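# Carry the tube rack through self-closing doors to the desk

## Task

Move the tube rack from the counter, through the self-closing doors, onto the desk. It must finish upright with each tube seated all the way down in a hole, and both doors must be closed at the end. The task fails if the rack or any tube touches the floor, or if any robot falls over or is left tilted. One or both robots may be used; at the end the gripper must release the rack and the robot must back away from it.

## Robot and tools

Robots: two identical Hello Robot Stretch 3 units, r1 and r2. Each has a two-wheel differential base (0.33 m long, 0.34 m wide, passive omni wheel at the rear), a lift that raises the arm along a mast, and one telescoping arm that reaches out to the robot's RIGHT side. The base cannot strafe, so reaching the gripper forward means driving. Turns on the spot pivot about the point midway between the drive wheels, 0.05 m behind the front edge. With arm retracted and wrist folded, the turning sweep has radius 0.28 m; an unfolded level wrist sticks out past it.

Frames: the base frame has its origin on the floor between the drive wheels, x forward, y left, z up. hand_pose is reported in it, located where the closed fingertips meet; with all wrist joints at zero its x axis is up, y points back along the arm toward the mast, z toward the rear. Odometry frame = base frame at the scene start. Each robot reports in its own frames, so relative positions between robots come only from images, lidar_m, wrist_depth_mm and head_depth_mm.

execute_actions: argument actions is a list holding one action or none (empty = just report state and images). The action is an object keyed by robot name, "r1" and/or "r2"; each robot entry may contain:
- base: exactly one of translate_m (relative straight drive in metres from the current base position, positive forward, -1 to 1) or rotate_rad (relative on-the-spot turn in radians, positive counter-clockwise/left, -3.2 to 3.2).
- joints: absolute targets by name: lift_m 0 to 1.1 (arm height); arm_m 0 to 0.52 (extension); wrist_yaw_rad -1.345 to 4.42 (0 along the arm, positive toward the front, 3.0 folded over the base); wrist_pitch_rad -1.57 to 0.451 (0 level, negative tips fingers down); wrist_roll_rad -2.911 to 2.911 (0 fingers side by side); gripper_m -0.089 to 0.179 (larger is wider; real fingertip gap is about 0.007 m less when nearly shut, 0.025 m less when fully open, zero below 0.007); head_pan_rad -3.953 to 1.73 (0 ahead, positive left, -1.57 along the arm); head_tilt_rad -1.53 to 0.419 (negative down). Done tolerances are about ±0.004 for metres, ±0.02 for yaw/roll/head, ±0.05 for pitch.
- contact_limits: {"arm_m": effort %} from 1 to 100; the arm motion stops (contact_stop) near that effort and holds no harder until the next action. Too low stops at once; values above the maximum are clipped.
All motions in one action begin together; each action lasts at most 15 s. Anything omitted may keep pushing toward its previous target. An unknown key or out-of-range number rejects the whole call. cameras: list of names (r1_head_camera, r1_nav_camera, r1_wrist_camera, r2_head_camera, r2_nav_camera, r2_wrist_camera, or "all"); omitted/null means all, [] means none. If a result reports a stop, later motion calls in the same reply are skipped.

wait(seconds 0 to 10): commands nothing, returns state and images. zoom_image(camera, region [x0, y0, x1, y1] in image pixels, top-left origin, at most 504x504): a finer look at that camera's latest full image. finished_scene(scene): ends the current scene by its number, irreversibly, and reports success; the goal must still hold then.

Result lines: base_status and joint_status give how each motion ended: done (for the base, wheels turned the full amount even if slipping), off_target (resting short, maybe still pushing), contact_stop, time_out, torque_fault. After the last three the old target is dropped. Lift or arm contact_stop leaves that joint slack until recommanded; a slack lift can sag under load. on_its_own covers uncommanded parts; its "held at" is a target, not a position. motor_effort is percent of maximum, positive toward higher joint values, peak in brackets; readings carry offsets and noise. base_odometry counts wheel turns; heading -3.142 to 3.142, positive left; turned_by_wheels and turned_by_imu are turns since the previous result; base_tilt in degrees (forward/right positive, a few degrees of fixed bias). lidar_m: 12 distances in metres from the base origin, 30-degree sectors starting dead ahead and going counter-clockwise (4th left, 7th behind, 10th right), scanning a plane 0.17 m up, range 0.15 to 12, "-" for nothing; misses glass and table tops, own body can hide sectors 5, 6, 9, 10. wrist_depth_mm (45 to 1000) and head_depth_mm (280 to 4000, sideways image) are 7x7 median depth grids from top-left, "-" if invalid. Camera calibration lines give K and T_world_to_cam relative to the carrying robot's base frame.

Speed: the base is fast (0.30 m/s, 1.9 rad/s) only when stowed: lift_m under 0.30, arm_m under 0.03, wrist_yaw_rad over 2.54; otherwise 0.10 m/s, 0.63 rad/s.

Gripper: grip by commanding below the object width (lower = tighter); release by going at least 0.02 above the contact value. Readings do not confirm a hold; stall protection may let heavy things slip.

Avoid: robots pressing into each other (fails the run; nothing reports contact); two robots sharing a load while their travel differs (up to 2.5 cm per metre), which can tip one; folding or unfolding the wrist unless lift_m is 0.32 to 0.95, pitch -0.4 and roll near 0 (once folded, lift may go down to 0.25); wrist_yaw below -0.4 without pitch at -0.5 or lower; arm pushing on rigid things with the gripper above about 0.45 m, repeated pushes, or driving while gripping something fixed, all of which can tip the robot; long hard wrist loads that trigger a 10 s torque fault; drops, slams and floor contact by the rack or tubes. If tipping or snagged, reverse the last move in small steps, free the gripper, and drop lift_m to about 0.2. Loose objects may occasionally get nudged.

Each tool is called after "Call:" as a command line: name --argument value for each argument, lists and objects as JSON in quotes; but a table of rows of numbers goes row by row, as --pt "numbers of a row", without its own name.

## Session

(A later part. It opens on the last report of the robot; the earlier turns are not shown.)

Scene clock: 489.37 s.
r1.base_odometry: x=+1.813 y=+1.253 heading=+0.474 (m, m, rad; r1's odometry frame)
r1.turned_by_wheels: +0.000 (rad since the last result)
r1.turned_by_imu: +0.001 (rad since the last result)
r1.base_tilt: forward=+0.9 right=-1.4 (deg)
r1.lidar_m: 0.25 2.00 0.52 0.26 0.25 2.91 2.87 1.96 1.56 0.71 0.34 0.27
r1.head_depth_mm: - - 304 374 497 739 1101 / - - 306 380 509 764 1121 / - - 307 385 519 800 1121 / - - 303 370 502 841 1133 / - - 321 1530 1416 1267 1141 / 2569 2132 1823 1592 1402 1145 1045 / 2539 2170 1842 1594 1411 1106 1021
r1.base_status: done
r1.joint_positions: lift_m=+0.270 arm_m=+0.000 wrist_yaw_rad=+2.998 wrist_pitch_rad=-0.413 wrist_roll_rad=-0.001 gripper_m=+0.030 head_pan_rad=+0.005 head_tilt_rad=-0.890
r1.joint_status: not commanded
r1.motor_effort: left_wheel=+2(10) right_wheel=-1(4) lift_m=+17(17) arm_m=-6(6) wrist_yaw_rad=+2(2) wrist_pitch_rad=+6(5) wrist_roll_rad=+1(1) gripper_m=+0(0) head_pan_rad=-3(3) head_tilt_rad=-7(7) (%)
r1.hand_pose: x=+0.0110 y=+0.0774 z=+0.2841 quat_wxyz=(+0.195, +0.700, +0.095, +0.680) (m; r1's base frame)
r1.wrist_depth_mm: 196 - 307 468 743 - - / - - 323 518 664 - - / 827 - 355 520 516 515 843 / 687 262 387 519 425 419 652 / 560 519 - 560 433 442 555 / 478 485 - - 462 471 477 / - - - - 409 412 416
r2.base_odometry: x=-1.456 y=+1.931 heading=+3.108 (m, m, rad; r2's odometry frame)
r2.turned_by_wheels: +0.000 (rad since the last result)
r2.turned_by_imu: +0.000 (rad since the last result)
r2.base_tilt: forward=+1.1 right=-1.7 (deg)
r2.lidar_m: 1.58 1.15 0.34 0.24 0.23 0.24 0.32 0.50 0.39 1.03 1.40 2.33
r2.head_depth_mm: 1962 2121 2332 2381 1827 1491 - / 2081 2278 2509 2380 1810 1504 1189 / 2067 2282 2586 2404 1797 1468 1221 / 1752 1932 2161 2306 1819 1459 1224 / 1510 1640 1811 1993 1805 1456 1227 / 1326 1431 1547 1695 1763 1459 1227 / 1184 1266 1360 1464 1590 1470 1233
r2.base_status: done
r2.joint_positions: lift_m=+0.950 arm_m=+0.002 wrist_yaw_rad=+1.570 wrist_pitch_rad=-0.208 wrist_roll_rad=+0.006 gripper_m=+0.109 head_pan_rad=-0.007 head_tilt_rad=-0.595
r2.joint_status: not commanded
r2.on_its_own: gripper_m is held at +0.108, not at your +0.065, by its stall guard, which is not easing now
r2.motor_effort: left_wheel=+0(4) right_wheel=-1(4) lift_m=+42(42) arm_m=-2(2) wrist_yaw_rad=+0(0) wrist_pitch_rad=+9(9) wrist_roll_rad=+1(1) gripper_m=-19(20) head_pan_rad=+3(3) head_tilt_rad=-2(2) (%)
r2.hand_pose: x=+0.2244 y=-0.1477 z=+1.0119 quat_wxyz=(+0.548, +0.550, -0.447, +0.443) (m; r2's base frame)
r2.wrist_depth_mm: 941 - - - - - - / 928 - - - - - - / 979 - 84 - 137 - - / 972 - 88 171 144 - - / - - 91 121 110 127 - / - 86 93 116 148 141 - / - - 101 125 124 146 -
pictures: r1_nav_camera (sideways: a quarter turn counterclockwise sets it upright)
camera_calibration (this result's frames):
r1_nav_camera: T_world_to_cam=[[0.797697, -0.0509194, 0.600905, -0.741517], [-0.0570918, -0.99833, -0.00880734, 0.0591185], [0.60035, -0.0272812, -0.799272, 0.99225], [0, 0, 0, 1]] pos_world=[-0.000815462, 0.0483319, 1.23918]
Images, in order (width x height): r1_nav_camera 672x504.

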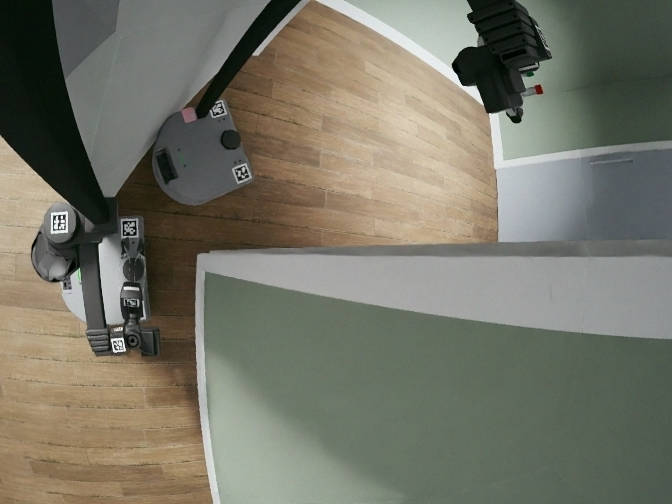

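Call:
execute_actions --actions '[{"r2":{"base":{"translate_m":1.0}}}]' --cameras '[]'

Call:
execute_actions --actions '[{"r1":{"base":{"rotate_rad":0.7}}}]' --cameras '["r1_nav_camera"]'

Scene clock: 503.17 s.
r1.base_odometry: x=+1.813 y=+1.253 heading=+0.474 (m, m, rad; r1's odometry frame)
r1.turned_by_wheels: +0.000 (rad since the last result)
r1.turned_by_imu: -0.003 (rad since the last result)
r1.base_tilt: forward=+0.8 right=-1.4 (deg)
r1.lidar_m: 0.25 1.44 0.54 0.24 0.23 2.90 2.87 1.96 1.56 0.71 0.34 0.27
r1.head_depth_mm: - - 305 374 497 741 1097 / - - 305 380 508 765 1112 / - - 307 384 517 792 1114 / - - 303 370 502 842 1128 / - - 321 1524 1402 1270 1138 / 2561 2158 1837 1587 1410 1261 1149 / 2528 2176 1832 1593 1413 1256 1151
r1.base_status: not commanded
r1.joint_positions: lift_m=+0.270 arm_m=+0.000 wrist_yaw_rad=+2.998 wrist_pitch_rad=-0.414 wrist_roll_rad=-0.001 gripper_m=+0.030 head_pan_rad=+0.005 head_tilt_rad=-0.890
r1.joint_status: not commanded
r1.motor_effort: left_wheel=+2(6) right_wheel=-2(8) lift_m=+18(18) arm_m=-5(6) wrist_yaw_rad=+2(1) wrist_pitch_rad=+6(5) wrist_roll_rad=+1(1) gripper_m=+0(1) head_pan_rad=-4(3) head_tilt_rad=-7(7) (%)
r1.hand_pose: x=+0.0110 y=+0.0774 z=+0.2841 quat_wxyz=(+0.195, +0.700, +0.095, +0.680) (m; r1's base frame)
r1.wrist_depth_mm: - - 285 446 957 - - / - - 303 490 - - - / 877 - 328 539 853 865 859 / 686 632 358 602 678 678 677 / 557 539 - 542 561 554 554 / 475 490 - - 474 476 476 / - - - - 417 414 413
r2.base_odometry: x=-2.455 y=+1.964 heading=+3.108 (m, m, rad; r2's odometry frame)
r2.turned_by_wheels: +0.000 (rad since the last result)
r2.turned_by_imu: +0.004 (rad since the last result)
r2.base_tilt: forward=+0.9 right=-1.7 (deg)
r2.lidar_m: 0.87 0.64 0.61 0.63 0.81 0.76 1.04 1.18 1.49 1.54 1.52 1.45
r2.head_depth_mm: 1204 1319 1440 1609 1736 1498 - / 1265 1398 1541 1727 1806 1508 1190 / 1109 1250 1427 1671 1753 1460 1224 / 935 1035 1151 1308 1506 1462 1224 / 808 883 967 1073 1205 1354 1229 / 714 768 833 910 1003 1113 1173 / 637 682 731 791 861 938 1038
r2.base_status: done
r2.joint_positions: lift_m=+0.950 arm_m=+0.002 wrist_yaw_rad=+1.570 wrist_pitch_rad=-0.208 wrist_roll_rad=+0.006 gripper_m=+0.109 head_pan_rad=-0.007 head_tilt_rad=-0.595
r2.joint_status: not commanded
r2.on_its_own: gripper_m is held at +0.108, not at your +0.065, by its stall guard, which is not easing now
r2.motor_effort: left_wheel=-1(3) right_wheel=+0(4) lift_m=+42(42) arm_m=-2(1) wrist_yaw_rad=+2(2) wrist_pitch_rad=+9(9) wrist_roll_rad=+1(1) gripper_m=-20(20) head_pan_rad=+2(2) head_tilt_rad=-2(2) (%)
r2.hand_pose: x=+0.2244 y=-0.1477 z=+1.0119 quat_wxyz=(+0.548, +0.550, -0.447, +0.443) (m; r2's base frame)
r2.wrist_depth_mm: 547 656 844 - - - 960 / 562 689 903 - - - 977 / 568 635 84 - 137 - - / 587 690 88 173 143 - - / 604 684 91 120 110 127 - / 609 86 93 116 149 140 - / 600 764 101 124 124 146 -
pictures: none
No camera images: the call's "cameras" was empty. Leave "cameras" out to get every camera's image.

Scene clock: 504.77 s.
r1.base_odometry: x=+1.813 y=+1.253 heading=+1.174 (m, m, rad; r1's odometry frame)
r1.turned_by_wheels: +0.700 (rad since the last result)
r1.turned_by_imu: +0.695 (rad since the last result)
r1.base_tilt: forward=+1.0 right=-1.6 (deg)
r1.lidar_m: 1.45 0.32 0.18 0.17 2.87 2.87 1.76 1.55 0.50 0.30 0.25 0.25
r1.head_depth_mm: 2491 2093 1803 1551 1387 600 841 / 2445 2126 1764 1568 1388 1242 1076 / 2312 2095 1692 1575 1393 1250 1131 / 2069 2068 1746 1583 1396 1249 1141 / 1915 2097 1824 1585 1395 1259 1141 / 1766 1994 1828 1597 1395 1203 896 / 1642 1825 1345 1271 918 720 596
r1.base_status: done
r1.joint_positions: lift_m=+0.270 arm_m=+0.000 wrist_yaw_rad=+2.998 wrist_pitch_rad=-0.414 wrist_roll_rad=-0.001 gripper_m=+0.030 head_pan_rad=+0.004 head_tilt_rad=-0.891
r1.joint_status: not commanded
r1.motor_effort: left_wheel=-3(9) right_wheel=+2(6) lift_m=+17(17) arm_m=-5(6) wrist_yaw_rad=+1(2) wrist_pitch_rad=+6(6) wrist_roll_rad=+1(1) gripper_m=+0(1) head_pan_rad=-2(4) head_tilt_rad=-6(6) (%)
r1.hand_pose: x=+0.0109 y=+0.0773 z=+0.2839 quat_wxyz=(+0.195, +0.700, +0.096, +0.680) (m; r1's base frame)
r1.wrist_depth_mm: - - - 215 224 263 322 / - - - 235 248 299 378 / 848 - 857 263 279 342 452 / 675 654 671 297 319 409 556 / 567 559 - 540 383 499 559 / 479 489 - - 448 472 476 / - - - - 413 411 413
r2.base_odometry: x=-2.455 y=+1.964 heading=+3.108 (m, m, rad; r2's odometry frame)
r2.turned_by_wheels: +0.000 (rad since the last result)
r2.turned_by_imu: +0.000 (rad since the last result)
r2.base_tilt: forward=+0.9 right=-1.6 (deg)
r2.lidar_m: 0.87 0.64 0.61 0.64 0.81 0.76 1.03 1.18 1.49 1.54 1.52 1.45
r2.head_depth_mm: 1208 1319 1448 1597 1738 1499 - / 1263 1400 1545 1726 1815 1492 1193 / 1105 1247 1425 1668 1755 1459 1226 / 936 1030 1151 1307 1496 1457 1224 / 811 881 964 1073 1207 1349 1221 / 714 771 833 909 1002 1115 1169 / 637 681 732 790 860 940 1038
r2.base_status: not commanded
r2.joint_positions: lift_m=+0.950 arm_m=+0.002 wrist_yaw_rad=+1.570 wrist_pitch_rad=-0.208 wrist_roll_rad=+0.006 gripper_m=+0.109 head_pan_rad=-0.007 head_tilt_rad=-0.595
r2.joint_status: not commanded
r2.on_its_own: gripper_m is held at +0.108, not at your +0.065, by its stall guard, which is not easing now
r2.motor_effort: left_wheel=+0(0) right_wheel=+0(0) lift_m=+42(43) arm_m=-2(2) wrist_yaw_rad=+1(0) wrist_pitch_rad=+9(9) wrist_roll_rad=+1(1) gripper_m=-19(20) head_pan_rad=+3(2) head_tilt_rad=-2(2) (%)
r2.hand_pose: x=+0.2244 y=-0.1477 z=+1.0119 quat_wxyz=(+0.548, +0.550, -0.447, +0.443) (m; r2's base frame)
r2.wrist_depth_mm: 547 660 863 - - - 961 / 559 673 871 - - - 969 / 571 656 84 - 137 - - / 578 701 88 172 143 - - / 596 700 91 121 110 127 - / 606 86 93 115 149 140 - / 603 763 101 124 124 146 -
pictures: r1_nav_camera (sideways: a quarter turn counterclockwise sets it upright)
camera_calibration (this result's frames):
r1_nav_camera: T_world_to_cam=[[0.798079, -0.0523371, 0.600276, -0.7407], [-0.0588751, -0.998227, -0.00875814, 0.0590653], [0.59967, -0.0283516, -0.799745, 0.992869], [0, 0, 0, 1]] pos_world=[-0.000778903, 0.048344, 1.23918]
Images, in order (width x height): r1_nav_camera 672x504.

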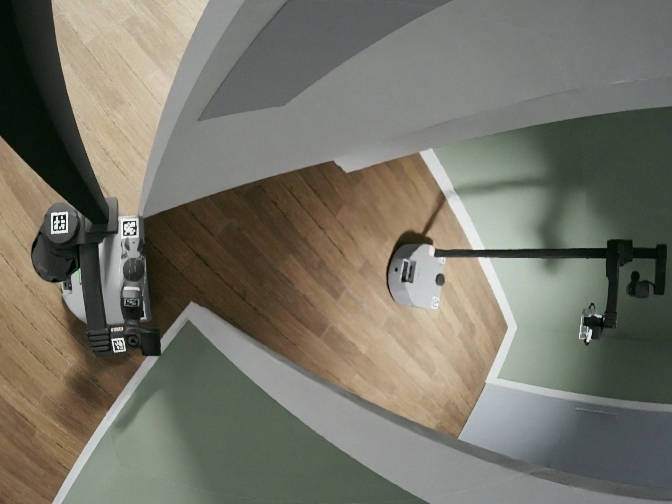

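Call:
execute_actions --actions '[{"r1":{"base":{"rotate_rad":0.3}}}]' --cameras '[]'

Call:
execute_actions --actions '[{"r1":{"base":{"translate_m":0.4}}}]' --cameras '["r1_nav_camera"]'

Scene clock: 510.90 s.
r1.base_odometry: x=+1.813 y=+1.253 heading=+1.474 (m, m, rad; r1's odometry frame)
r1.turned_by_wheels: +0.300 (rad since the last result)
r1.turned_by_imu: +0.297 (rad since the last result)
r1.base_tilt: forward=+0.9 right=-1.5 (deg)
r1.lidar_m: 0.29 0.15 2.71 2.92 2.88 2.04 1.58 0.80 0.35 0.27 0.25 1.45
r1.head_depth_mm: 1925 1974 1633 1565 1377 1248 839 / 1887 2057 1754 1570 1392 1242 1133 / 1789 2013 1803 1579 1392 1250 1138 / 1717 1972 1794 1576 1398 1249 1127 / 1026 1139 1306 994 690 533 538 / 625 486 399 364 332 310 1097 / 328 302 - - - - 1136
r1.base_status: done
r1.joint_positions: lift_m=+0.270 arm_m=+0.000 wrist_yaw_rad=+2.998 wrist_pitch_rad=-0.414 wrist_roll_rad=-0.001 gripper_m=+0.030 head_pan_rad=+0.004 head_tilt_rad=-0.891
r1.joint_status: not commanded
r1.motor_effort: left_wheel=-2(11) right_wheel=+2(7) lift_m=+18(17) arm_m=-5(5) wrist_yaw_rad=+2(1) wrist_pitch_rad=+5(5) wrist_roll_rad=+1(1) gripper_m=+0(0) head_pan_rad=-2(3) head_tilt_rad=-6(6) (%)
r1.hand_pose: x=+0.0109 y=+0.0773 z=+0.2839 quat_wxyz=(+0.195, +0.700, +0.096, +0.680) (m; r1's base frame)
r1.wrist_depth_mm: - - - - - - 107 / - - - - - 141 117 / 847 - 848 859 858 145 132 / 678 653 677 673 681 151 153 / 564 559 - 558 557 167 185 / 474 492 - - 223 194 230 / - - - - 403 240 306
r2.base_odometry: x=-2.455 y=+1.964 heading=+3.108 (m, m, rad; r2's odometry frame)
r2.turned_by_wheels: +0.000 (rad since the last result)
r2.turned_by_imu: +0.000 (rad since the last result)
r2.base_tilt: forward=+1.1 right=-1.7 (deg)
r2.lidar_m: 0.87 0.64 0.61 0.64 0.81 0.76 0.99 1.19 1.49 1.54 1.52 1.45
r2.head_depth_mm: 1206 1315 1446 1605 1742 1485 - / 1263 1400 1551 1729 1803 1502 1190 / 1112 1255 1424 1664 1758 1461 1217 / 934 1036 1152 1305 1512 1457 1223 / 809 884 967 1074 1200 1352 1217 / 713 770 834 911 1000 1114 1169 / 638 680 732 789 860 939 1043
r2.base_status: not commanded
r2.joint_positions: lift_m=+0.950 arm_m=+0.002 wrist_yaw_rad=+1.570 wrist_pitch_rad=-0.208 wrist_roll_rad=+0.006 gripper_m=+0.109 head_pan_rad=-0.007 head_tilt_rad=-0.595
r2.joint_status: not commanded
r2.on_its_own: gripper_m is held at +0.108, not at your +0.065, by its stall guard, which is not easing now
r2.motor_effort: left_wheel=+0(1) right_wheel=+1(0) lift_m=+42(42) arm_m=-2(2) wrist_yaw_rad=+0(0) wrist_pitch_rad=+9(9) wrist_roll_rad=+1(1) gripper_m=-20(20) head_pan_rad=+2(3) head_tilt_rad=-2(2) (%)
r2.hand_pose: x=+0.2244 y=-0.1477 z=+1.0119 quat_wxyz=(+0.548, +0.550, -0.447, +0.443) (m; r2's base frame)
r2.wrist_depth_mm: 532 659 864 - - - 930 / 555 680 878 - - - 994 / 573 640 84 - 137 - - / 581 687 89 172 144 - - / 608 688 91 121 110 127 - / 603 85 93 115 149 141 - / 604 772 101 125 124 146 -
pictures: none
No camera images: the call's "cameras" was empty. Leave "cameras" out to get every camera's image.

Scene clock: 513.70 s.
r1.base_odometry: x=+1.851 y=+1.651 heading=+1.474 (m, m, rad; r1's odometry frame)
r1.turned_by_wheels: +0.000 (rad since the last result)
r1.turned_by_imu: -0.907 (rad since the last result)
r1.base_tilt: forward=+0.7 right=-1.6 (deg)
r1.lidar_m: - 0.15 0.19 2.37 2.68 3.03 3.02 2.06 1.73 0.19 0.15 -
r1.head_depth_mm: - - - - - - 386 / - - - - - - 313 / - - - - - - 483 / - - - - - 307 584 / - - - - - 325 736 / - - - - - 345 987 / - - - - - 367 1111
r1.base_status: done
r1.joint_positions: lift_m=+0.270 arm_m=+0.000 wrist_yaw_rad=+2.997 wrist_pitch_rad=-0.417 wrist_roll_rad=+0.000 gripper_m=+0.030 head_pan_rad=+0.029 head_tilt_rad=-0.908
r1.joint_status: not commanded
r1.motor_effort: left_wheel=+3(22) right_wheel=+1(61) lift_m=+25(27) arm_m=+3(14) wrist_yaw_rad=+2(40) wrist_pitch_rad=+7(8) wrist_roll_rad=+0(1) gripper_m=+0(0) head_pan_rad=-20(19) head_tilt_rad=+5(6) (%)
r1.hand_pose: x=+0.0111 y=+0.0774 z=+0.2828 quat_wxyz=(+0.197, +0.700, +0.096, +0.679) (m; r1's base frame)
r1.wrist_depth_mm: - - - - 409 190 124 / - - - - 401 188 123 / 853 - 843 837 399 187 123 / 656 666 663 674 393 187 123 / 553 556 - 556 336 185 122 / 475 490 - - 293 184 121 / - - - - 387 183 121
r2.base_odometry: x=-2.455 y=+1.964 heading=+3.108 (m, m, rad; r2's odometry frame)
r2.turned_by_wheels: +0.000 (rad since the last result)
r2.turned_by_imu: +0.000 (rad since the last result)
r2.base_tilt: forward=+0.9 right=-1.6 (deg)
r2.lidar_m: 0.87 0.64 0.61 0.64 0.81 0.76 0.89 1.19 1.49 1.55 1.51 1.45
r2.head_depth_mm: 1209 1314 1450 1612 1746 1496 - / 1263 1400 1548 1713 1820 1495 1195 / 1108 1247 1438 1667 1746 1457 1224 / 936 1036 1155 1313 1498 1472 1220 / 810 880 964 1066 1201 1354 1226 / 713 770 836 911 1003 1116 1172 / 639 682 732 790 860 940 1036
r2.base_status: not commanded
r2.joint_positions: lift_m=+0.950 arm_m=+0.002 wrist_yaw_rad=+1.570 wrist_pitch_rad=-0.208 wrist_roll_rad=+0.006 gripper_m=+0.109 head_pan_rad=-0.007 head_tilt_rad=-0.595
r2.joint_status: not commanded
r2.on_its_own: gripper_m is held at +0.108, not at your +0.065, by its stall guard, which is not easing now
r2.motor_effort: left_wheel=-1(0) right_wheel=+0(0) lift_m=+42(42) arm_m=-1(2) wrist_yaw_rad=+1(0) wrist_pitch_rad=+9(10) wrist_roll_rad=+1(1) gripper_m=-20(20) head_pan_rad=+3(2) head_tilt_rad=-2(2) (%)
r2.hand_pose: x=+0.2244 y=-0.1477 z=+1.0119 quat_wxyz=(+0.548, +0.550, -0.447, +0.443) (m; r2's base frame)
r2.wrist_depth_mm: 555 651 875 - - - 944 / 549 669 869 - - - - / 563 636 84 - 137 - - / 583 700 88 172 143 - - / 585 694 91 121 110 127 - / 606 86 93 115 149 141 - / 603 769 101 125 124 146 -
pictures: r1_nav_camera (sideways: a quarter turn counterclockwise sets it upright)
camera_calibration (this result's frames):
r1_nav_camera: T_world_to_cam=[[0.809405, -0.0314395, 0.586408, -0.722702], [-0.0332564, -0.999417, -0.00767942, 0.0575045], [0.586308, -0.0132861, -0.809979, 1.00626], [0, 0, 0, 1]] pos_world=[-0.00310477, 0.0481188, 1.23929]
Images, in order (width x height): r1_nav_camera 672x504.

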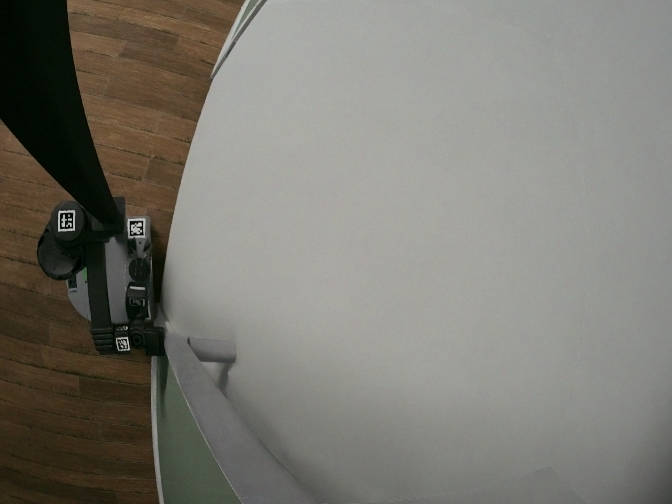

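Call:
execute_actions --actions '[{"r1":{"base":{"translate_m":-0.15}},"r2":{"base":{"rotate_rad":-0.12}}}]' --cameras '["r1_nav_camera"]'

Scene clock: 520.40 s.
r1.base_odometry: x=+1.837 y=+1.502 heading=+1.474 (m, m, rad; r1's odometry frame)
r1.turned_by_wheels: +0.000 (rad since the last result)
r1.turned_by_imu: +0.056 (rad since the last result)
r1.base_tilt: forward=+0.7 right=-1.4 (deg)
r1.lidar_m: 0.23 0.27 0.48 2.39 2.83 2.91 2.90 1.94 1.69 0.46 0.25 0.23
r1.head_depth_mm: - - - 314 408 547 1015 / - - - - 422 621 1085 / - - 289 335 425 684 1111 / - - 294 352 479 750 1122 / - - 300 368 509 833 1144 / - - 305 386 546 923 1148 / - - 313 406 585 1043 1146
r1.base_status: done
r1.joint_positions: lift_m=+0.270 arm_m=+0.000 wrist_yaw_rad=+2.998 wrist_pitch_rad=-0.417 wrist_roll_rad=+0.000 gripper_m=+0.030 head_pan_rad=+0.007 head_tilt_rad=-0.893
r1.joint_status: not commanded
r1.motor_effort: left_wheel=-1(11) right_wheel=+1(17) lift_m=+26(26) arm_m=+3(3) wrist_yaw_rad=+2(2) wrist_pitch_rad=+6(6) wrist_roll_rad=+0(0) gripper_m=+0(0) head_pan_rad=-5(46) head_tilt_rad=-5(5) (%)
r1.hand_pose: x=+0.0110 y=+0.0774 z=+0.2828 quat_wxyz=(+0.196, +0.700, +0.097, +0.680) (m; r1's base frame)
r1.wrist_depth_mm: - - - - - 509 318 / - - - - - 507 316 / 855 - 851 846 853 498 310 / 681 658 676 676 671 483 309 / 560 562 - 556 560 480 304 / 474 484 - - 473 448 301 / - - - - 410 402 297
r2.base_odometry: x=-2.455 y=+1.964 heading=+2.988 (m, m, rad; r2's odometry frame)
r2.turned_by_wheels: -0.120 (rad since the last result)
r2.turned_by_imu: -0.119 (rad since the last result)
r2.base_tilt: forward=+1.0 right=-1.6 (deg)
r2.lidar_m: 1.00 0.66 0.61 0.62 0.78 0.76 0.87 1.09 1.49 1.51 1.58 1.45
r2.head_depth_mm: 1174 1277 1424 1573 1717 1494 - / 1229 1349 1490 1673 1788 1498 1190 / 1285 1405 1578 1781 1802 1455 1223 / 1177 1295 1445 1637 1717 1454 1214 / 973 1056 1153 1272 1408 1416 1225 / 831 888 957 1033 1131 1245 1215 / 723 768 818 879 939 1016 1112
r2.base_status: done
r2.joint_positions: lift_m=+0.950 arm_m=+0.002 wrist_yaw_rad=+1.570 wrist_pitch_rad=-0.208 wrist_roll_rad=+0.006 gripper_m=+0.109 head_pan_rad=-0.007 head_tilt_rad=-0.595
r2.joint_status: not commanded
r2.on_its_own: gripper_m is held at +0.108, not at your +0.065, by its stall guard, which is not easing now
r2.motor_effort: left_wheel=+2(4) right_wheel=-3(6) lift_m=+42(43) arm_m=-2(2) wrist_yaw_rad=+0(2) wrist_pitch_rad=+9(10) wrist_roll_rad=+1(1) gripper_m=-19(20) head_pan_rad=+2(3) head_tilt_rad=-2(2) (%)
r2.hand_pose: x=+0.2244 y=-0.1477 z=+1.0119 quat_wxyz=(+0.548, +0.550, -0.447, +0.443) (m; r2's base frame)
r2.wrist_depth_mm: 594 740 - - - - 998 / 592 755 - - - - - / 610 719 83 - 137 - - / 626 785 88 172 144 - - / 645 734 91 120 110 127 - / 636 85 93 116 149 141 - / 629 823 101 125 124 146 -
pictures: r1_nav_camera (sideways: a quarter turn counterclockwise sets it upright)
camera_calibration (this result's frames):
r1_nav_camera: T_world_to_cam=[[0.799817, -0.0496777, 0.598185, -0.737986], [-0.055585, -0.998417, -0.00859479, 0.0588326], [0.597665, -0.0263759, -0.801312, 0.994918], [0, 0, 0, 1]] pos_world=[-0.0011034, 0.0483198, 1.2392]
Images, in order (width x height): r1_nav_camera 672x504.

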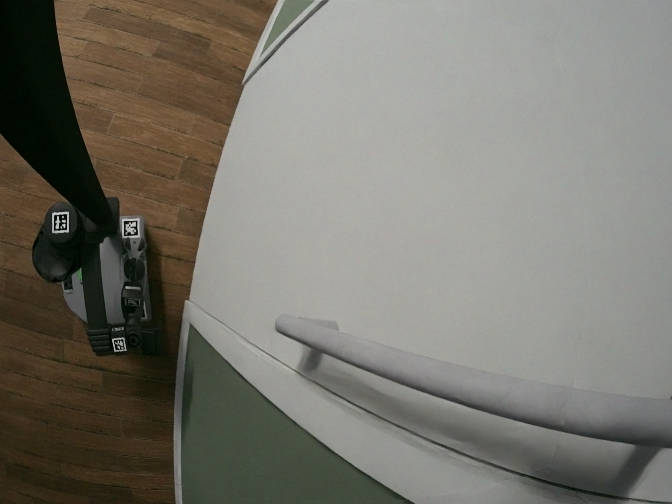

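Call:
execute_actions --actions '[{"r1":{"base":{"translate_m":-0.15}}}]' --cameras '[]'

Call:
execute_actions --actions '[{"r1":{"base":{"rotate_rad":-0.95}}}]' --cameras '[]'

Call:
execute_actions --actions '[{"r1":{"base":{"translate_m":-0.7},"joints":{"lift_m":0.92}}}]' --cameras '[]'

Call:
execute_actions --actions '[{"r1":{"base":{"rotate_rad":0.6},"joints":{"wrist_yaw_rad":1.57,"gripper_m":0.085,"head_tilt_rad":-0.5,"arm_m":0.2}}}]' --cameras '["r1_nav_camera","r1_head_camera"]'

Scene clock: 527.77 s.
r1.base_odometry: x=+1.822 y=+1.352 heading=+1.474 (m, m, rad; r1's odometry frame)
r1.turned_by_wheels: +0.000 (rad since the last result)
r1.turned_by_imu: -0.003 (rad since the last result)
r1.base_tilt: forward=+0.8 right=-1.4 (deg)
r1.lidar_m: 0.38 0.44 0.77 2.44 2.87 2.76 2.76 1.90 1.65 0.75 0.44 0.37
r1.head_depth_mm: 320 370 434 528 693 1017 1129 / 329 380 456 571 730 1071 1129 / 338 320 383 582 795 1198 1137 / 343 403 487 616 838 1216 1141 / 352 415 504 646 893 1234 1139 / 362 427 523 679 955 1248 1148 / 371 443 546 714 1027 1267 1152
r1.base_status: done
r1.joint_positions: lift_m=+0.270 arm_m=+0.000 wrist_yaw_rad=+2.998 wrist_pitch_rad=-0.417 wrist_roll_rad=+0.000 gripper_m=+0.030 head_pan_rad=+0.007 head_tilt_rad=-0.893
r1.joint_status: not commanded
r1.motor_effort: left_wheel=-1(9) right_wheel=+1(5) lift_m=+26(26) arm_m=+2(3) wrist_yaw_rad=+1(2) wrist_pitch_rad=+6(7) wrist_roll_rad=+0(0) gripper_m=+0(0) head_pan_rad=-4(4) head_tilt_rad=-4(5) (%)
r1.hand_pose: x=+0.0109 y=+0.0774 z=+0.2828 quat_wxyz=(+0.196, +0.700, +0.097, +0.680) (m; r1's base frame)
r1.wrist_depth_mm: - - - - - 810 518 / - - - - - 816 506 / 851 - 873 857 837 774 508 / 671 656 669 681 671 677 500 / 553 552 - 559 555 555 496 / 481 492 - - 473 476 464 / - - - - 415 413 413
r2.base_odometry: x=-2.455 y=+1.964 heading=+2.988 (m, m, rad; r2's odometry frame)
r2.turned_by_wheels: +0.000 (rad since the last result)
r2.turned_by_imu: +0.000 (rad since the last result)
r2.base_tilt: forward=+0.9 right=-1.7 (deg)
r2.lidar_m: 1.00 0.66 0.61 0.62 0.78 0.76 0.87 1.09 1.49 1.51 1.58 1.45
r2.head_depth_mm: 1176 1283 1414 1572 1710 1498 - / 1221 1341 1493 1676 1781 1495 1189 / 1285 1415 1575 1779 1821 1459 1223 / 1181 1295 1450 1636 1739 1462 1221 / 973 1051 1150 1270 1408 1426 1230 / 829 888 954 1039 1131 1239 1213 / 725 769 820 875 942 1021 1108
r2.base_status: not commanded
r2.joint_positions: lift_m=+0.950 arm_m=+0.002 wrist_yaw_rad=+1.570 wrist_pitch_rad=-0.208 wrist_roll_rad=+0.006 gripper_m=+0.109 head_pan_rad=-0.007 head_tilt_rad=-0.595
r2.joint_status: not commanded
r2.on_its_own: gripper_m is held at +0.108, not at your +0.065, by its stall guard, which is not easing now
r2.motor_effort: left_wheel=+2(2) right_wheel=-3(3) lift_m=+42(43) arm_m=-1(2) wrist_yaw_rad=+0(0) wrist_pitch_rad=+9(9) wrist_roll_rad=+1(1) gripper_m=-20(20) head_pan_rad=+2(2) head_tilt_rad=-2(2) (%)
r2.hand_pose: x=+0.2244 y=-0.1477 z=+1.0119 quat_wxyz=(+0.548, +0.550, -0.447, +0.443) (m; r2's base frame)
r2.wrist_depth_mm: 587 744 988 - - - 998 / 587 741 - - - - - / 621 709 83 - 136 - - / 622 783 88 173 144 - - / 641 750 91 121 110 127 - / 649 86 93 116 149 140 - / 632 821 101 125 123 146 -
pictures: none
No camera images: the call's "cameras" was empty. Leave "cameras" out to get every camera's image.

Scene clock: 529.67 s.
r1.base_odometry: x=+1.822 y=+1.352 heading=+0.524 (m, m, rad; r1's odometry frame)
r1.turned_by_wheels: -0.950 (rad since the last result)
r1.turned_by_imu: -0.945 (rad since the last result)
r1.base_tilt: forward=+0.8 right=-1.5 (deg)
r1.lidar_m: 0.41 0.37 0.38 0.47 0.94 2.45 3.02 2.75 2.77 1.81 1.65 0.64
r1.head_depth_mm: 594 732 959 1371 1387 1241 1127 / 531 641 805 1089 1357 1231 1131 / 483 570 699 900 1254 1250 1138 / 442 516 618 765 1020 1231 1140 / 408 469 550 666 853 1149 1143 / 379 431 499 595 726 948 1133 / 353 398 455 519 632 809 1098
r1.base_status: done
r1.joint_positions: lift_m=+0.270 arm_m=+0.000 wrist_yaw_rad=+2.998 wrist_pitch_rad=-0.417 wrist_roll_rad=+0.000 gripper_m=+0.030 head_pan_rad=+0.007 head_tilt_rad=-0.893
r1.joint_status: not commanded
r1.motor_effort: left_wheel=+1(9) right_wheel=-2(5) lift_m=+26(26) arm_m=+3(3) wrist_yaw_rad=+2(2) wrist_pitch_rad=+6(6) wrist_roll_rad=+0(0) gripper_m=+0(1) head_pan_rad=-4(4) head_tilt_rad=-4(4) (%)
r1.hand_pose: x=+0.0109 y=+0.0774 z=+0.2828 quat_wxyz=(+0.196, +0.700, +0.097, +0.680) (m; r1's base frame)
r1.wrist_depth_mm: - - 642 503 413 350 302 / - - 731 545 442 370 319 / 855 - 770 615 478 396 332 / 670 657 674 647 526 429 346 / 557 558 - 558 533 457 371 / 475 486 - - 474 458 396 / - - - - 411 411 400
r2.base_odometry: x=-2.455 y=+1.964 heading=+2.988 (m, m, rad; r2's odometry frame)
r2.turned_by_wheels: +0.000 (rad since the last result)
r2.turned_by_imu: +0.000 (rad since the last result)
r2.base_tilt: forward=+0.9 right=-1.7 (deg)
r2.lidar_m: 1.00 0.66 0.61 0.62 0.78 0.76 0.87 1.09 1.49 1.51 1.58 1.45
r2.head_depth_mm: 1172 1283 1416 1577 1710 1491 - / 1227 1344 1494 1677 1781 1509 1192 / 1275 1417 1569 1777 1814 1457 1222 / 1170 1297 1440 1641 1725 1459 1225 / 973 1053 1156 1271 1412 1421 1225 / 830 892 960 1038 1129 1241 1215 / 725 770 819 876 945 1018 1112
r2.base_status: not commanded
r2.joint_positions: lift_m=+0.950 arm_m=+0.002 wrist_yaw_rad=+1.570 wrist_pitch_rad=-0.208 wrist_roll_rad=+0.006 gripper_m=+0.109 head_pan_rad=-0.007 head_tilt_rad=-0.595
r2.joint_status: not commanded
r2.on_its_own: gripper_m is held at +0.108, not at your +0.065, by its stall guard, which is not easing now
r2.motor_effort: left_wheel=+2(2) right_wheel=-3(3) lift_m=+42(42) arm_m=-2(2) wrist_yaw_rad=+1(0) wrist_pitch_rad=+9(9) wrist_roll_rad=+1(1) gripper_m=-20(20) head_pan_rad=+3(2) head_tilt_rad=-2(2) (%)
r2.hand_pose: x=+0.2244 y=-0.1477 z=+1.0119 quat_wxyz=(+0.548, +0.550, -0.447, +0.443) (m; r2's base frame)
r2.wrist_depth_mm: 591 722 - - - - 995 / 600 737 - - - - - / 611 724 83 - 137 - - / 621 764 88 172 143 - - / 634 748 91 121 110 127 - / 652 86 93 116 148 140 - / 626 822 101 125 123 145 -
pictures: none
No camera images: the call's "cameras" was empty. Leave "cameras" out to get every camera's image.

Scene clock: 537.57 s.
r1.base_odometry: x=+1.216 y=+1.002 heading=+0.524 (m, m, rad; r1's odometry frame)
r1.turned_by_wheels: +0.000 (rad since the last result)
r1.turned_by_imu: -0.009 (rad since the last result)
r1.base_tilt: forward=+0.9 right=-1.5 (deg)
r1.lidar_m: 1.01 0.92 0.93 1.13 2.01 2.03 2.43 2.21 2.23 2.30 2.09 1.59
r1.head_depth_mm: 1542 1889 1784 1547 1377 1235 1129 / 1394 1667 1755 1554 1375 1245 1133 / 1265 1480 1701 1567 1388 1246 1127 / 1148 1339 1606 1582 1398 1248 1138 / 1060 1218 1422 1568 1407 1257 1140 / 967 1112 1303 1495 1409 1254 1144 / 922 1028 1177 1374 1407 1276 1152
r1.base_status: done
r1.joint_positions: lift_m=+0.920 arm_m=+0.000 wrist_yaw_rad=+2.998 wrist_pitch_rad=-0.417 wrist_roll_rad=+0.000 gripper_m=+0.030 head_pan_rad=+0.007 head_tilt_rad=-0.893
r1.joint_status: all done
r1.motor_effort: left_wheel=+2(8) right_wheel=-1(6) lift_m=+36(36) arm_m=+3(3) wrist_yaw_rad=+2(2) wrist_pitch_rad=+7(7) wrist_roll_rad=+0(0) gripper_m=+0(1) head_pan_rad=-5(4) head_tilt_rad=-4(4) (%)
r1.hand_pose: x=+0.0109 y=+0.0774 z=+0.9324 quat_wxyz=(+0.196, +0.700, +0.097, +0.680) (m; r1's base frame)
r1.wrist_depth_mm: - - - - 962 811 701 / - - - - - 869 750 / - - - - - 919 799 / - - - - - - 826 / - - - - - - 901 / - - - - - - 953 / - - - - - - -
r2.base_odometry: x=-2.455 y=+1.964 heading=+2.988 (m, m, rad; r2's odometry frame)
r2.turned_by_wheels: +0.000 (rad since the last result)
r2.turned_by_imu: -0.001 (rad since the last result)
r2.base_tilt: forward=+0.8 right=-1.7 (deg)
r2.lidar_m: 1.00 0.66 0.61 0.62 0.78 0.76 0.87 1.09 1.49 1.51 1.58 1.45
r2.head_depth_mm: 1173 1281 1412 1582 1718 1496 - / 1225 1349 1488 1676 1785 1501 1191 / 1278 1417 1573 1777 1806 1452 1217 / 1176 1294 1444 1636 1728 1463 1216 / 971 1054 1152 1269 1419 1424 1223 / 832 888 958 1038 1133 1239 1211 / 724 770 819 875 943 1019 1109
r2.base_status: not commanded
r2.joint_positions: lift_m=+0.950 arm_m=+0.002 wrist_yaw_rad=+1.570 wrist_pitch_rad=-0.208 wrist_roll_rad=+0.006 gripper_m=+0.109 head_pan_rad=-0.007 head_tilt_rad=-0.595
r2.joint_status: not commanded
r2.on_its_own: gripper_m is held at +0.108, not at your +0.065, by its stall guard, which is not easing now
r2.motor_effort: left_wheel=+2(2) right_wheel=-3(3) lift_m=+42(42) arm_m=-2(1) wrist_yaw_rad=+1(1) wrist_pitch_rad=+9(9) wrist_roll_rad=+1(1) gripper_m=-19(19) head_pan_rad=+2(3) head_tilt_rad=-2(2) (%)
r2.hand_pose: x=+0.2244 y=-0.1477 z=+1.0119 quat_wxyz=(+0.548, +0.550, -0.447, +0.443) (m; r2's base frame)
r2.wrist_depth_mm: 593 733 972 - - - 953 / 606 742 - - - - - / 612 729 83 - 137 - - / 632 762 88 172 144 - - / 646 749 92 120 110 127 - / 640 86 93 115 148 140 - / 614 811 101 125 124 145 -
pictures: none
No camera images: the call's "cameras" was empty. Leave "cameras" out to get every camera's image.

Scene clock: 540.27 s.
r1.base_odometry: x=+1.216 y=+1.002 heading=+1.124 (m, m, rad; r1's odometry frame)
r1.turned_by_wheels: +0.600 (rad since the last result)
r1.turned_by_imu: +0.598 (rad since the last result)
r1.base_tilt: forward=+0.8 right=-1.6 (deg)
r1.lidar_m: 0.92 0.94 1.21 2.01 2.06 2.36 2.21 2.25 2.23 2.09 1.43 0.98
r1.head_depth_mm: 801 880 959 1083 1251 1412 1299 / 791 870 963 1079 1221 1416 1290 / 786 864 955 1069 1206 1384 1302 / 779 853 941 1053 1194 1372 1308 / 773 845 933 1042 1175 1356 1314 / 765 835 927 1029 1167 1340 1312 / 759 828 907 1013 1143 1313 1316
r1.base_status: done
r1.joint_positions: lift_m=+0.920 arm_m=+0.200 wrist_yaw_rad=+1.572 wrist_pitch_rad=-0.417 wrist_roll_rad=+0.000 gripper_m=+0.085 head_pan_rad=+0.007 head_tilt_rad=-0.507
r1.joint_status: all done
r1.motor_effort: left_wheel=-2(6) right_wheel=+3(5) lift_m=+36(36) arm_m=+5(5) wrist_yaw_rad=-2(2) wrist_pitch_rad=+6(6) wrist_roll_rad=+0(0) gripper_m=+1(79) head_pan_rad=-4(4) head_tilt_rad=+5(38) (%)
r1.hand_pose: x=+0.2031 y=-0.3444 z=+0.9324 quat_wxyz=(+0.593, +0.593, -0.385, +0.386) (m; r1's base frame)
r1.wrist_depth_mm: 751 781 792 820 844 882 903 / 812 838 864 884 907 962 999 / 896 903 957 980 - - - / - - - - - - - / - - - - - - - / - - - - - - - / - - - - - - -
r2.base_odometry: x=-2.455 y=+1.964 heading=+2.988 (m, m, rad; r2's odometry frame)
r2.turned_by_wheels: +0.000 (rad since the last result)
r2.turned_by_imu: +0.000 (rad since the last result)
r2.base_tilt: forward=+1.0 right=-1.6 (deg)
r2.lidar_m: 1.00 0.66 0.61 0.62 0.78 0.76 0.87 1.09 1.48 1.50 1.58 1.45
r2.head_depth_mm: 1176 1286 1417 1572 1708 1492 - / 1225 1345 1492 1684 1785 1500 1195 / 1279 1419 1569 1786 1803 1458 1219 / 1179 1297 1449 1638 1725 1467 1229 / 969 1056 1154 1265 1415 1422 1227 / 830 886 960 1037 1133 1243 1213 / 724 767 817 876 942 1023 1113
r2.base_status: not commanded
r2.joint_positions: lift_m=+0.950 arm_m=+0.002 wrist_yaw_rad=+1.570 wrist_pitch_rad=-0.208 wrist_roll_rad=+0.006 gripper_m=+0.109 head_pan_rad=-0.007 head_tilt_rad=-0.595
r2.joint_status: not commanded
r2.on_its_own: gripper_m is held at +0.108, not at your +0.065, by its stall guard, which is not easing now
r2.motor_effort: left_wheel=+2(2) right_wheel=-3(3) lift_m=+43(43) arm_m=-2(1) wrist_yaw_rad=+0(0) wrist_pitch_rad=+9(9) wrist_roll_rad=+1(1) gripper_m=-20(20) head_pan_rad=+2(3) head_tilt_rad=-2(3) (%)
r2.hand_pose: x=+0.2244 y=-0.1477 z=+1.0119 quat_wxyz=(+0.548, +0.550, -0.447, +0.443) (m; r2's base frame)
r2.wrist_depth_mm: 593 742 987 - - - 993 / 592 728 - - - - - / 616 711 83 - 137 - - / 626 776 88 172 143 - - / 630 744 91 120 110 127 - / 640 85 92 116 149 140 - / 632 809 101 125 124 146 -
pictures: r1_head_camera (sideways: a quarter turn clockwise sets it upright), r1_nav_camera (sideways: a quarter turn counterclockwise sets it upright)
camera_calibration (this result's frames):
r1_head_camera: T_world_to_cam=[[-0.513484, 0.0271972, -0.857668, 1.14029], [0.000567169, 0.999508, 0.0313555, -0.0401384], [0.858099, 0.0156141, -0.513247, 0.621958], [0, 0, 0, 1]] pos_world=[0.0518444, -0.000605566, 1.29847]
r1_nav_camera: T_world_to_cam=[[0.515618, -0.0516814, 0.855259, -1.0713], [-0.047864, -0.998358, -0.0314724, 0.0885797], [0.855481, -0.0247085, -0.517245, 0.623856], [0, 0, 0, 1]] pos_world=[0.022926, 0.0484823, 1.24172]
Images, in order (width x height): r1_head_camera 896x504, r1_nav_camera 672x504.

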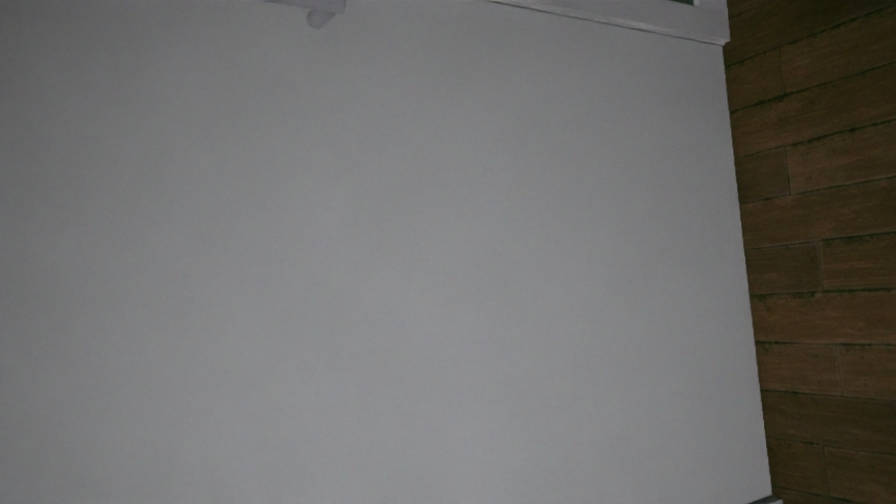

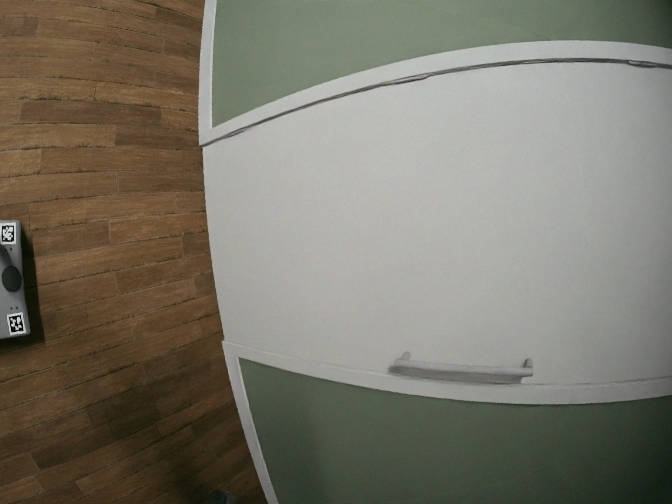

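Call:
execute_actions --actions '[{"r1":{"base":{"translate_m":0.5},"joints":{"wrist_pitch_rad":0,"lift_m":0.96,"arm_m":0.18}}}]' --cameras '["r1_wrist_camera"]'

Scene clock: 548.50 s.
r1.base_odometry: x=+1.432 y=+1.453 heading=+1.124 (m, m, rad; r1's odometry frame)
r1.turned_by_wheels: +0.000 (rad since the last result)
r1.turned_by_imu: +0.002 (rad since the last result)
r1.base_tilt: forward=+0.8 right=-1.4 (deg)
r1.lidar_m: 0.42 0.43 0.56 1.27 2.08 2.89 2.71 2.77 2.18 2.05 0.64 0.45
r1.head_depth_mm: 343 377 416 466 531 616 732 / 340 372 411 462 524 608 717 / 337 369 407 457 518 597 705 / 334 366 404 450 511 589 694 / 331 362 399 445 505 581 684 / 328 359 395 442 498 572 672 / 326 356 392 436 491 564 658
r1.base_status: done
r1.joint_positions: lift_m=+0.960 arm_m=+0.180 wrist_yaw_rad=+1.572 wrist_pitch_rad=-0.024 wrist_roll_rad=+0.000 gripper_m=+0.085 head_pan_rad=+0.007 head_tilt_rad=-0.507
r1.joint_status: all done
r1.motor_effort: left_wheel=-3(4) right_wheel=+2(6) lift_m=+35(40) arm_m=-6(6) wrist_yaw_rad=-2(2) wrist_pitch_rad=+9(10) wrist_roll_rad=+1(0) gripper_m=+0(1) head_pan_rad=-5(4) head_tilt_rad=+5(4) (%)
r1.hand_pose: x=+0.2342 y=-0.3250 z=+1.0679 quat_wxyz=(+0.506, +0.507, -0.493, +0.494) (m; r1's base frame)
r1.wrist_depth_mm: 318 329 340 344 347 367 379 / 331 338 348 357 359 383 392 / 341 350 360 370 376 399 409 / 355 364 375 384 391 413 427 / 370 378 395 398 411 432 445 / 382 388 411 417 429 452 468 / 400 414 430 441 455 473 498
r2.base_odometry: x=-2.455 y=+1.964 heading=+2.988 (m, m, rad; r2's odometry frame)
r2.turned_by_wheels: +0.000 (rad since the last result)
r2.turned_by_imu: -0.001 (rad since the last result)
r2.base_tilt: forward=+1.0 right=-1.6 (deg)
r2.lidar_m: 1.00 0.66 0.61 0.62 0.78 0.76 0.87 1.09 1.49 1.51 1.58 1.45
r2.head_depth_mm: 1175 1284 1410 1569 1714 1503 - / 1223 1349 1493 1676 1794 1498 1191 / 1280 1409 1577 1775 1805 1456 1216 / 1179 1296 1448 1633 1714 1461 1225 / 974 1055 1154 1273 1413 1424 1219 / 830 890 957 1036 1125 1243 1216 / 723 771 819 877 944 1022 1113
r2.base_status: not commanded
r2.joint_positions: lift_m=+0.950 arm_m=+0.002 wrist_yaw_rad=+1.570 wrist_pitch_rad=-0.208 wrist_roll_rad=+0.006 gripper_m=+0.109 head_pan_rad=-0.007 head_tilt_rad=-0.595
r2.joint_status: not commanded
r2.on_its_own: gripper_m is held at +0.108, not at your +0.065, by its stall guard, which is not easing now
r2.motor_effort: left_wheel=+2(2) right_wheel=-3(3) lift_m=+42(42) arm_m=-2(2) wrist_yaw_rad=+1(0) wrist_pitch_rad=+9(9) wrist_roll_rad=+1(1) gripper_m=-20(19) head_pan_rad=+3(3) head_tilt_rad=-2(2) (%)
r2.hand_pose: x=+0.2244 y=-0.1477 z=+1.0119 quat_wxyz=(+0.548, +0.550, -0.447, +0.443) (m; r2's base frame)
r2.wrist_depth_mm: 581 739 - - - - 981 / 601 743 - - - - - / 611 717 83 - 137 - - / 640 765 88 173 143 - - / 629 738 91 121 110 127 - / 641 85 93 116 149 141 - / 628 812 101 125 124 146 -
pictures: r1_wrist_camera
camera_calibration (this result's frames):
r1_wrist_camera: T_world_to_cam=[[-0.0320362, -0.998978, -0.0318763, -0.286107], [-0.251747, 0.0389295, -0.96701, 1.12872], [0.967263, -0.0229546, -0.252737, 0.19891], [0, 0, 0, 1]] pos_world=[0.0825882, -0.325189, 1.13263]
Images, in order (width x height): r1_wrist_camera 644x364.

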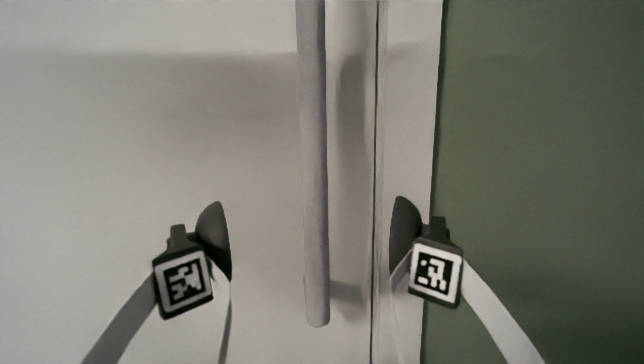

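Bar ~30 px → ~265 mm; go 0.16.

Call:
execute_actions --actions '[{"r1":{"base":{"translate_m":0.16}}}]' --cameras '["r1_wrist_camera"]'

Scene clock: 552.73 s.
r1.base_odometry: x=+1.502 y=+1.597 heading=+1.124 (m, m, rad; r1's odometry frame)
r1.turned_by_wheels: +0.000 (rad since the last result)
r1.turned_by_imu: +0.000 (rad since the last result)
r1.base_tilt: forward=+0.8 right=-1.5 (deg)
r1.lidar_m: 0.27 0.27 0.35 0.80 2.09 2.76 2.87 2.92 2.17 1.47 0.41 0.28
r1.head_depth_mm: - - - - 305 354 420 / - - - - 301 349 413 / - - - - 298 343 405 / - - - - 297 339 399 / - - - - 295 334 392 / - - - - 293 329 386 / - - - - 291 324 379
r1.base_status: done
r1.joint_positions: lift_m=+0.960 arm_m=+0.180 wrist_yaw_rad=+1.572 wrist_pitch_rad=-0.024 wrist_roll_rad=+0.000 gripper_m=+0.085 head_pan_rad=+0.007 head_tilt_rad=-0.507
r1.joint_status: not commanded
r1.motor_effort: left_wheel=-3(4) right_wheel=+3(4) lift_m=+36(36) arm_m=-6(6) wrist_yaw_rad=-2(2) wrist_pitch_rad=+9(9) wrist_roll_rad=+0(0) gripper_m=+0(0) head_pan_rad=-4(4) head_tilt_rad=+5(5) (%)
r1.hand_pose: x=+0.2342 y=-0.3250 z=+1.0679 quat_wxyz=(+0.506, +0.507, -0.493, +0.494) (m; r1's base frame)
r1.wrist_depth_mm: 182 186 192 131 202 195 214 / 188 193 197 136 207 203 223 / 195 200 207 141 216 211 231 / 202 208 214 148 224 220 242 / 209 215 223 154 234 231 254 / 218 222 233 162 246 255 265 / 226 236 241 245 250 254 281
r2.base_odometry: x=-2.455 y=+1.964 heading=+2.988 (m, m, rad; r2's odometry frame)
r2.turned_by_wheels: +0.000 (rad since the last result)
r2.turned_by_imu: +0.000 (rad since the last result)
r2.base_tilt: forward=+1.0 right=-1.6 (deg)
r2.lidar_m: 1.00 0.66 0.61 0.62 0.78 0.76 0.87 1.09 1.49 1.50 1.58 1.45
r2.head_depth_mm: 1172 1281 1420 1573 1715 1496 - / 1229 1349 1489 1678 1789 1494 1192 / 1279 1417 1573 1780 1809 1456 1221 / 1176 1298 1451 1638 1726 1462 1219 / 974 1055 1151 1273 1420 1423 1227 / 831 889 960 1036 1137 1238 1210 / 724 770 818 876 941 1019 1106
r2.base_status: not commanded
r2.joint_positions: lift_m=+0.950 arm_m=+0.002 wrist_yaw_rad=+1.570 wrist_pitch_rad=-0.208 wrist_roll_rad=+0.006 gripper_m=+0.109 head_pan_rad=-0.007 head_tilt_rad=-0.595
r2.joint_status: not commanded
r2.on_its_own: gripper_m is held at +0.108, not at your +0.065, by its stall guard, which is not easing now
r2.motor_effort: left_wheel=+2(2) right_wheel=-3(3) lift_m=+42(43) arm_m=-1(2) wrist_yaw_rad=-1(0) wrist_pitch_rad=+9(9) wrist_roll_rad=+1(1) gripper_m=-20(20) head_pan_rad=+3(4) head_tilt_rad=-2(2) (%)
r2.hand_pose: x=+0.2244 y=-0.1477 z=+1.0119 quat_wxyz=(+0.548, +0.550, -0.447, +0.443) (m; r2's base frame)
r2.wrist_depth_mm: 592 727 992 - - - - / 615 765 - - - - - / 616 721 83 - 137 - - / 623 784 88 171 144 - - / 645 751 91 121 110 127 - / 649 86 93 116 149 141 - / 621 815 101 125 124 145 -
pictures: r1_wrist_camera
camera_calibration (this result's frames):
r1_wrist_camera: T_world_to_cam=[[-0.0320362, -0.998978, -0.0318762, -0.286107], [-0.251747, 0.0389294, -0.96701, 1.12872], [0.967263, -0.0229546, -0.252737, 0.19891], [0, 0, 0, 1]] pos_world=[0.0825882, -0.325189, 1.13263]
Images, in order (width x height): r1_wrist_camera 644x364.

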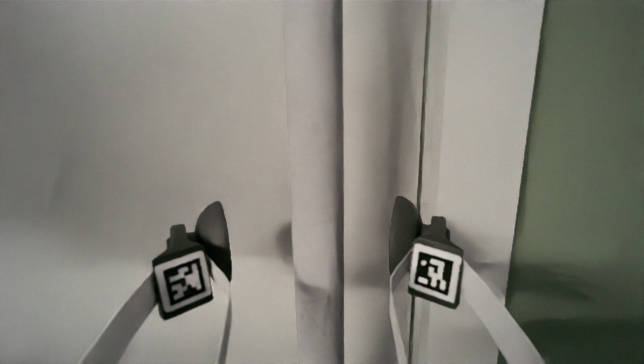

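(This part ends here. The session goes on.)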